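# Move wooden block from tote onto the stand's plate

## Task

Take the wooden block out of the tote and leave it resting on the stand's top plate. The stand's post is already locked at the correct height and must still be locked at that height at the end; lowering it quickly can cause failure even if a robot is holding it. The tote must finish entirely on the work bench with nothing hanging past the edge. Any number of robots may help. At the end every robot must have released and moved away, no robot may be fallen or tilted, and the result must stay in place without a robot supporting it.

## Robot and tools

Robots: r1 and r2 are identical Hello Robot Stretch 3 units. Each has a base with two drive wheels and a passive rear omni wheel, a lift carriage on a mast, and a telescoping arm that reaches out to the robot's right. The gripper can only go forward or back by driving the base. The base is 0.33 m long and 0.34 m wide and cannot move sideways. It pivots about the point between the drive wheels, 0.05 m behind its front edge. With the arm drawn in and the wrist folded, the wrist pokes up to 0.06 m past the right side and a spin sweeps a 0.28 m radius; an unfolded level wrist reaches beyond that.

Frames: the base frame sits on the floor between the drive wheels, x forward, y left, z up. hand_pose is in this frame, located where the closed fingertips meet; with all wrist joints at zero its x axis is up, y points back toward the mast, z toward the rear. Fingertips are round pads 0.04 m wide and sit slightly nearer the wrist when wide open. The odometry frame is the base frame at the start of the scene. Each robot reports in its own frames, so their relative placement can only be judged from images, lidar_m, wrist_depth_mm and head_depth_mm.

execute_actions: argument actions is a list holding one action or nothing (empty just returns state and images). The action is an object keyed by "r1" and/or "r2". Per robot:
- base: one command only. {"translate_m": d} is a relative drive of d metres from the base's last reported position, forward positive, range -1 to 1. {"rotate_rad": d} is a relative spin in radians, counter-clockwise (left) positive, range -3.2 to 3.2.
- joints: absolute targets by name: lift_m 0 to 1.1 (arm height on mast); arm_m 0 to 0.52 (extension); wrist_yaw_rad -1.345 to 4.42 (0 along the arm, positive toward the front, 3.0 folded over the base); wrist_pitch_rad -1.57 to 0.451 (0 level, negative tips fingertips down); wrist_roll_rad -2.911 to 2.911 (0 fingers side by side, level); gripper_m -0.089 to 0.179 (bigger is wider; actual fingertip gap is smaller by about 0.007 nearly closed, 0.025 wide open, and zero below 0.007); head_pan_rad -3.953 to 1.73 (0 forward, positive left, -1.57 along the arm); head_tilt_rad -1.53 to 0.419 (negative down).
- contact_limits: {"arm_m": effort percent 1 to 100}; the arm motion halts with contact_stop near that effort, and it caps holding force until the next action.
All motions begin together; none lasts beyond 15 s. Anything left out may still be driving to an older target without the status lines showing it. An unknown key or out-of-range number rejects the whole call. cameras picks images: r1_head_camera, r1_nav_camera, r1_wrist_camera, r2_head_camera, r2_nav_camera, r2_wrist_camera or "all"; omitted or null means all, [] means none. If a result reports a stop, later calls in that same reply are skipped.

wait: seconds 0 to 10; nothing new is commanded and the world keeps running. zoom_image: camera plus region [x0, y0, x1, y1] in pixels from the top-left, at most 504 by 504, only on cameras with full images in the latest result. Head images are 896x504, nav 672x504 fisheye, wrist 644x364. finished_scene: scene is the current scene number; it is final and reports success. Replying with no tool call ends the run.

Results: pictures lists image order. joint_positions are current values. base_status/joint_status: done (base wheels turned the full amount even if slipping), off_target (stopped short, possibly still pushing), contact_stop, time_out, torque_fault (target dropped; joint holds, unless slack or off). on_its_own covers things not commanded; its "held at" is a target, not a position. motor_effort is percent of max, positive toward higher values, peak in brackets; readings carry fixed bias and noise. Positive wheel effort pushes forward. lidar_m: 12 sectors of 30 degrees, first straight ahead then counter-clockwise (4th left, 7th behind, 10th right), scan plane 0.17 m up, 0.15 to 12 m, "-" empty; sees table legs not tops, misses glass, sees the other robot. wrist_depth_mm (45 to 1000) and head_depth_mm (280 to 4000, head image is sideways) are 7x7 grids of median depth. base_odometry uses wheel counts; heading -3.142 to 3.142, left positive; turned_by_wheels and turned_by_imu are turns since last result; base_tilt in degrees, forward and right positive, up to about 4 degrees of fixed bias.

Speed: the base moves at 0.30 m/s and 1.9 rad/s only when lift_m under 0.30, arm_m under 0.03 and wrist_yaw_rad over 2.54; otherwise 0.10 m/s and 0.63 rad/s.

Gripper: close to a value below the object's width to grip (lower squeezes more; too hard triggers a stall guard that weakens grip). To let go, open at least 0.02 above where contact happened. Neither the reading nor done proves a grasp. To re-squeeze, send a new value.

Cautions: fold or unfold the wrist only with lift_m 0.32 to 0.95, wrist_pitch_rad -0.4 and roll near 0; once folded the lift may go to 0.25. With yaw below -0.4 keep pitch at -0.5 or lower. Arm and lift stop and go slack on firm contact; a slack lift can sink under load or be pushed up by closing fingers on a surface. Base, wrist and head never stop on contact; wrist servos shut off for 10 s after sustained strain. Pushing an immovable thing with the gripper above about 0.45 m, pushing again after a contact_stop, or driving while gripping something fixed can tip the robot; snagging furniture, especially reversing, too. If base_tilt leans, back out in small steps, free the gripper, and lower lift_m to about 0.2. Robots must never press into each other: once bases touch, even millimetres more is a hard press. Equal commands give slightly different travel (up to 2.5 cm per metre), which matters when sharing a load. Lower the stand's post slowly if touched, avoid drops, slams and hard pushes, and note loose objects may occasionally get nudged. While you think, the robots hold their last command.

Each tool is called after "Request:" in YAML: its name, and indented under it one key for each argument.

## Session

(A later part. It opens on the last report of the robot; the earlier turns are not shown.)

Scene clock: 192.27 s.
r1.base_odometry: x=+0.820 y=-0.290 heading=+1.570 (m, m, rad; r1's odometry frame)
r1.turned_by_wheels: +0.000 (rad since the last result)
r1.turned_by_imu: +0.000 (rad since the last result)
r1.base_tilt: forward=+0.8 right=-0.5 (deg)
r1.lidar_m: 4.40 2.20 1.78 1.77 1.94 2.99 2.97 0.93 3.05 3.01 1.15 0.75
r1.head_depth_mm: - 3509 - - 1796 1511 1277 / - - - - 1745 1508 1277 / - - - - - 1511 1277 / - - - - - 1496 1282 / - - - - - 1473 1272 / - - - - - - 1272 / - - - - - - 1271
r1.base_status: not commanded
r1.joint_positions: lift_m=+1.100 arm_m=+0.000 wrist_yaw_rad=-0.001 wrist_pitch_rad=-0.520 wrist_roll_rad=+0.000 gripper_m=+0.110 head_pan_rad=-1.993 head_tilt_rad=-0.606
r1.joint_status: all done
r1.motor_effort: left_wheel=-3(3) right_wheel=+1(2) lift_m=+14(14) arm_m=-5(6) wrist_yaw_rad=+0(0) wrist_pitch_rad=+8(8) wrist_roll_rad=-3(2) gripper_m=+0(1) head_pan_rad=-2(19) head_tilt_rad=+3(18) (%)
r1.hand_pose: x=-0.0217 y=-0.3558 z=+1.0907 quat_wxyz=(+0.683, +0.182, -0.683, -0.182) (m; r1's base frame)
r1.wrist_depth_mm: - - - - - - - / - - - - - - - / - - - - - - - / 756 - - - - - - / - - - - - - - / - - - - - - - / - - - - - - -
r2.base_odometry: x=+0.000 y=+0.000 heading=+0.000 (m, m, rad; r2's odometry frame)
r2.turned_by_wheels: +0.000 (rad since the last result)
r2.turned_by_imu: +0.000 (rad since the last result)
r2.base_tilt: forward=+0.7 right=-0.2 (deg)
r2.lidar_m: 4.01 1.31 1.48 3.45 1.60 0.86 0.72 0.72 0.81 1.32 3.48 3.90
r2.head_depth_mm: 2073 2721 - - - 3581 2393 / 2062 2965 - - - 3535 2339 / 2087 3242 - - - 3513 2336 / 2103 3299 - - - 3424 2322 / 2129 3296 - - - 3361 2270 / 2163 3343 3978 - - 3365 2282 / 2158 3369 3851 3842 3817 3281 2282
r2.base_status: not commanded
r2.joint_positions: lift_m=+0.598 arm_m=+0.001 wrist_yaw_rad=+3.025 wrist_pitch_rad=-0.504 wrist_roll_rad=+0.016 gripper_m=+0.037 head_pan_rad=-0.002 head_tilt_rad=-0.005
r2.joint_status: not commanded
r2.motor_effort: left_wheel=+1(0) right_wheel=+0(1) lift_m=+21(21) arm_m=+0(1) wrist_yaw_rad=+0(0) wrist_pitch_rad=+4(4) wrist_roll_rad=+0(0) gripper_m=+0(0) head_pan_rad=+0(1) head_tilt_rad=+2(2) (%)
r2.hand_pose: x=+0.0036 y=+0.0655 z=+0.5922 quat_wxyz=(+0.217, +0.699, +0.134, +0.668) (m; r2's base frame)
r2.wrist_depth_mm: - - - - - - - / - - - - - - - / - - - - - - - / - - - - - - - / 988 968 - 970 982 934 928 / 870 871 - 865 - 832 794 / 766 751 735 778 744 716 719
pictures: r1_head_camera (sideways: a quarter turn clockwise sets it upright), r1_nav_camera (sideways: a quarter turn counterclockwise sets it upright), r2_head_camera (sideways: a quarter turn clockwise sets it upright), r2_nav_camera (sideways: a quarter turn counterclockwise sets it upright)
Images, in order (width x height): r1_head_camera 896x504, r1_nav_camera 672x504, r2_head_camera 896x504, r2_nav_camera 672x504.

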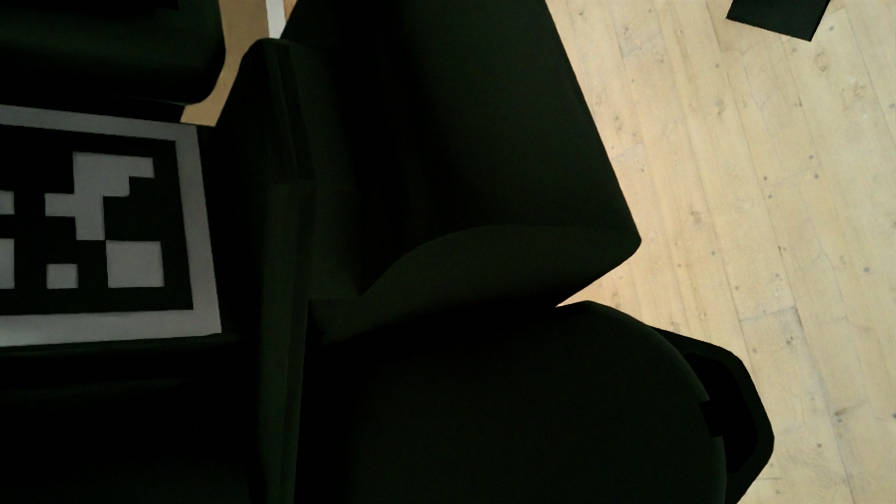

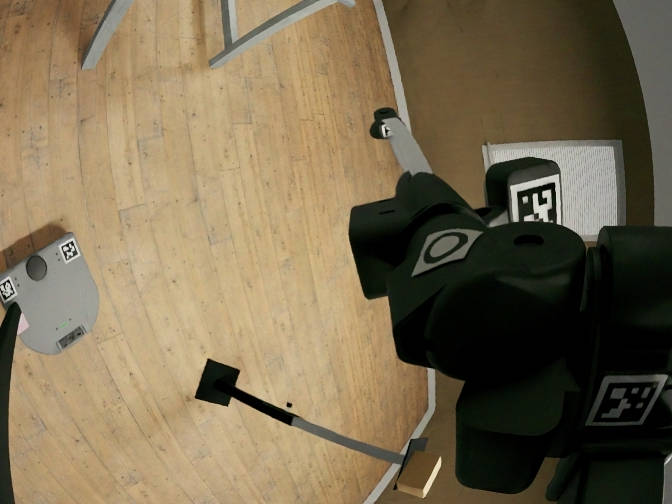

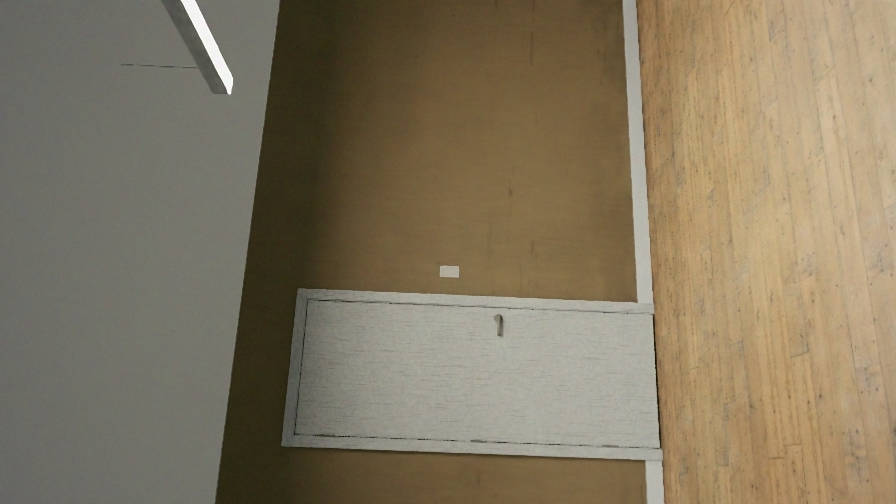

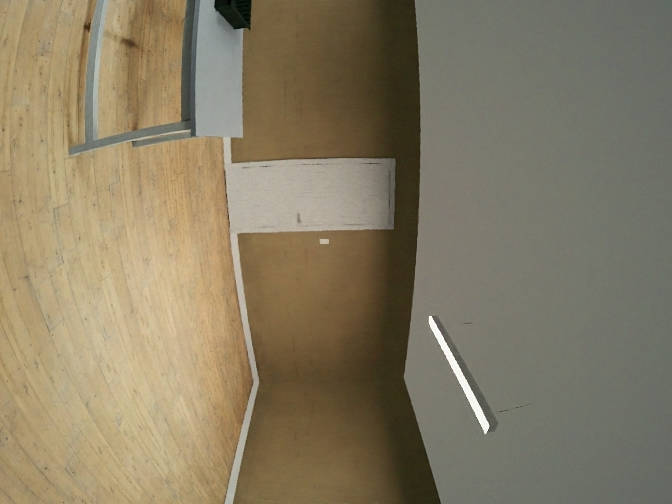

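The block is still on the plate, but I can't see the tote in these views. I'll look back toward the bench.

Request:
execute_actions:
  actions:
    - {"r1":{"joints":{"head_pan_rad":-0.45,"head_tilt_rad":-0.35}}}
  cameras: ["r1_head_camera"]

Scene clock: 200.70 s.
r1.base_odometry: x=+0.820 y=-0.290 heading=+1.570 (m, m, rad; r1's odometry frame)
r1.turned_by_wheels: +0.000 (rad since the last result)
r1.turned_by_imu: -0.001 (rad since the last result)
r1.base_tilt: forward=+0.7 right=-0.6 (deg)
r1.lidar_m: 4.39 2.19 1.78 1.77 1.94 2.99 2.97 0.93 3.06 3.02 1.15 0.74
r1.head_depth_mm: - - - 3965 1067 1641 1523 / - - - 1529 1073 1720 1521 / - - - 1488 1071 891 1484 / - - - 1465 1070 890 1449 / - - - 1628 2253 1905 1517 / - - - 2247 2441 1922 1523 / - - - 3936 2547 1932 1522
r1.base_status: not commanded
r1.joint_positions: lift_m=+1.100 arm_m=+0.000 wrist_yaw_rad=-0.001 wrist_pitch_rad=-0.520 wrist_roll_rad=+0.000 gripper_m=+0.110 head_pan_rad=-0.457 head_tilt_rad=-0.359
r1.joint_status: all done
r1.motor_effort: left_wheel=-3(3) right_wheel=+2(2) lift_m=+14(14) arm_m=-4(5) wrist_yaw_rad=+0(1) wrist_pitch_rad=+8(8) wrist_roll_rad=-2(3) gripper_m=-1(0) head_pan_rad=+3(27) head_tilt_rad=+4(25) (%)
r1.hand_pose: x=-0.0217 y=-0.3558 z=+1.0907 quat_wxyz=(+0.683, +0.182, -0.683, -0.182) (m; r1's base frame)
r1.wrist_depth_mm: - - - - - - - / - - - - - - - / - - - - - - - / 776 - - - - - - / - - - - - - - / - - - - - - - / - - - - - - -
r2.base_odometry: x=+0.000 y=+0.000 heading=+0.000 (m, m, rad; r2's odometry frame)
r2.turned_by_wheels: +0.000 (rad since the last result)
r2.turned_by_imu: +0.000 (rad since the last result)
r2.base_tilt: forward=+0.6 right=-0.1 (deg)
r2.lidar_m: 4.02 1.32 1.48 3.45 1.60 0.86 0.72 0.72 0.81 1.32 3.48 3.93
r2.head_depth_mm: 2054 2683 - - - 3544 2379 / 2066 2938 - - - 3493 2357 / 2086 3175 - - - 3440 2328 / 2077 3220 - - - 3411 2358 / 2118 3273 - - - 3302 2298 / 2146 3349 3954 3971 3971 3370 2248 / 2149 3372 3808 3862 3847 3265 2264
r2.base_status: not commanded
r2.joint_positions: lift_m=+0.598 arm_m=+0.001 wrist_yaw_rad=+3.025 wrist_pitch_rad=-0.504 wrist_roll_rad=+0.016 gripper_m=+0.037 head_pan_rad=-0.002 head_tilt_rad=-0.005
r2.joint_status: not commanded
r2.motor_effort: left_wheel=+1(1) right_wheel=-1(0) lift_m=+21(21) arm_m=+0(0) wrist_yaw_rad=+0(1) wrist_pitch_rad=+4(5) wrist_roll_rad=+0(0) gripper_m=+0(1) head_pan_rad=-2(0) head_tilt_rad=+2(2) (%)
r2.hand_pose: x=+0.0036 y=+0.0655 z=+0.5922 quat_wxyz=(+0.217, +0.699, +0.134, +0.668) (m; r2's base frame)
r2.wrist_depth_mm: - - - - - - - / - - - - - - - / - - - - - - - / - - - - - - - / - - - 973 978 939 962 / 856 864 - 812 - 837 804 / 784 769 749 755 722 731 722
pictures: r1_head_camera (sideways: a quarter turn clockwise sets it upright)
Images, in order (width x height): r1_head_camera 896x504.

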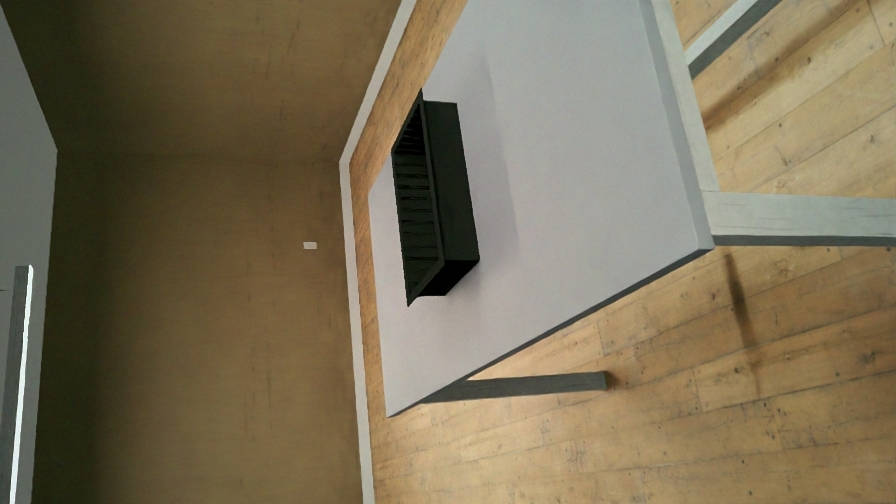

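The tote sits on the bench with bench top showing around it, and it's where it started. Ending the scene.

Request:
finished_scene:
  scene: 1

The scene is finished: the task was done.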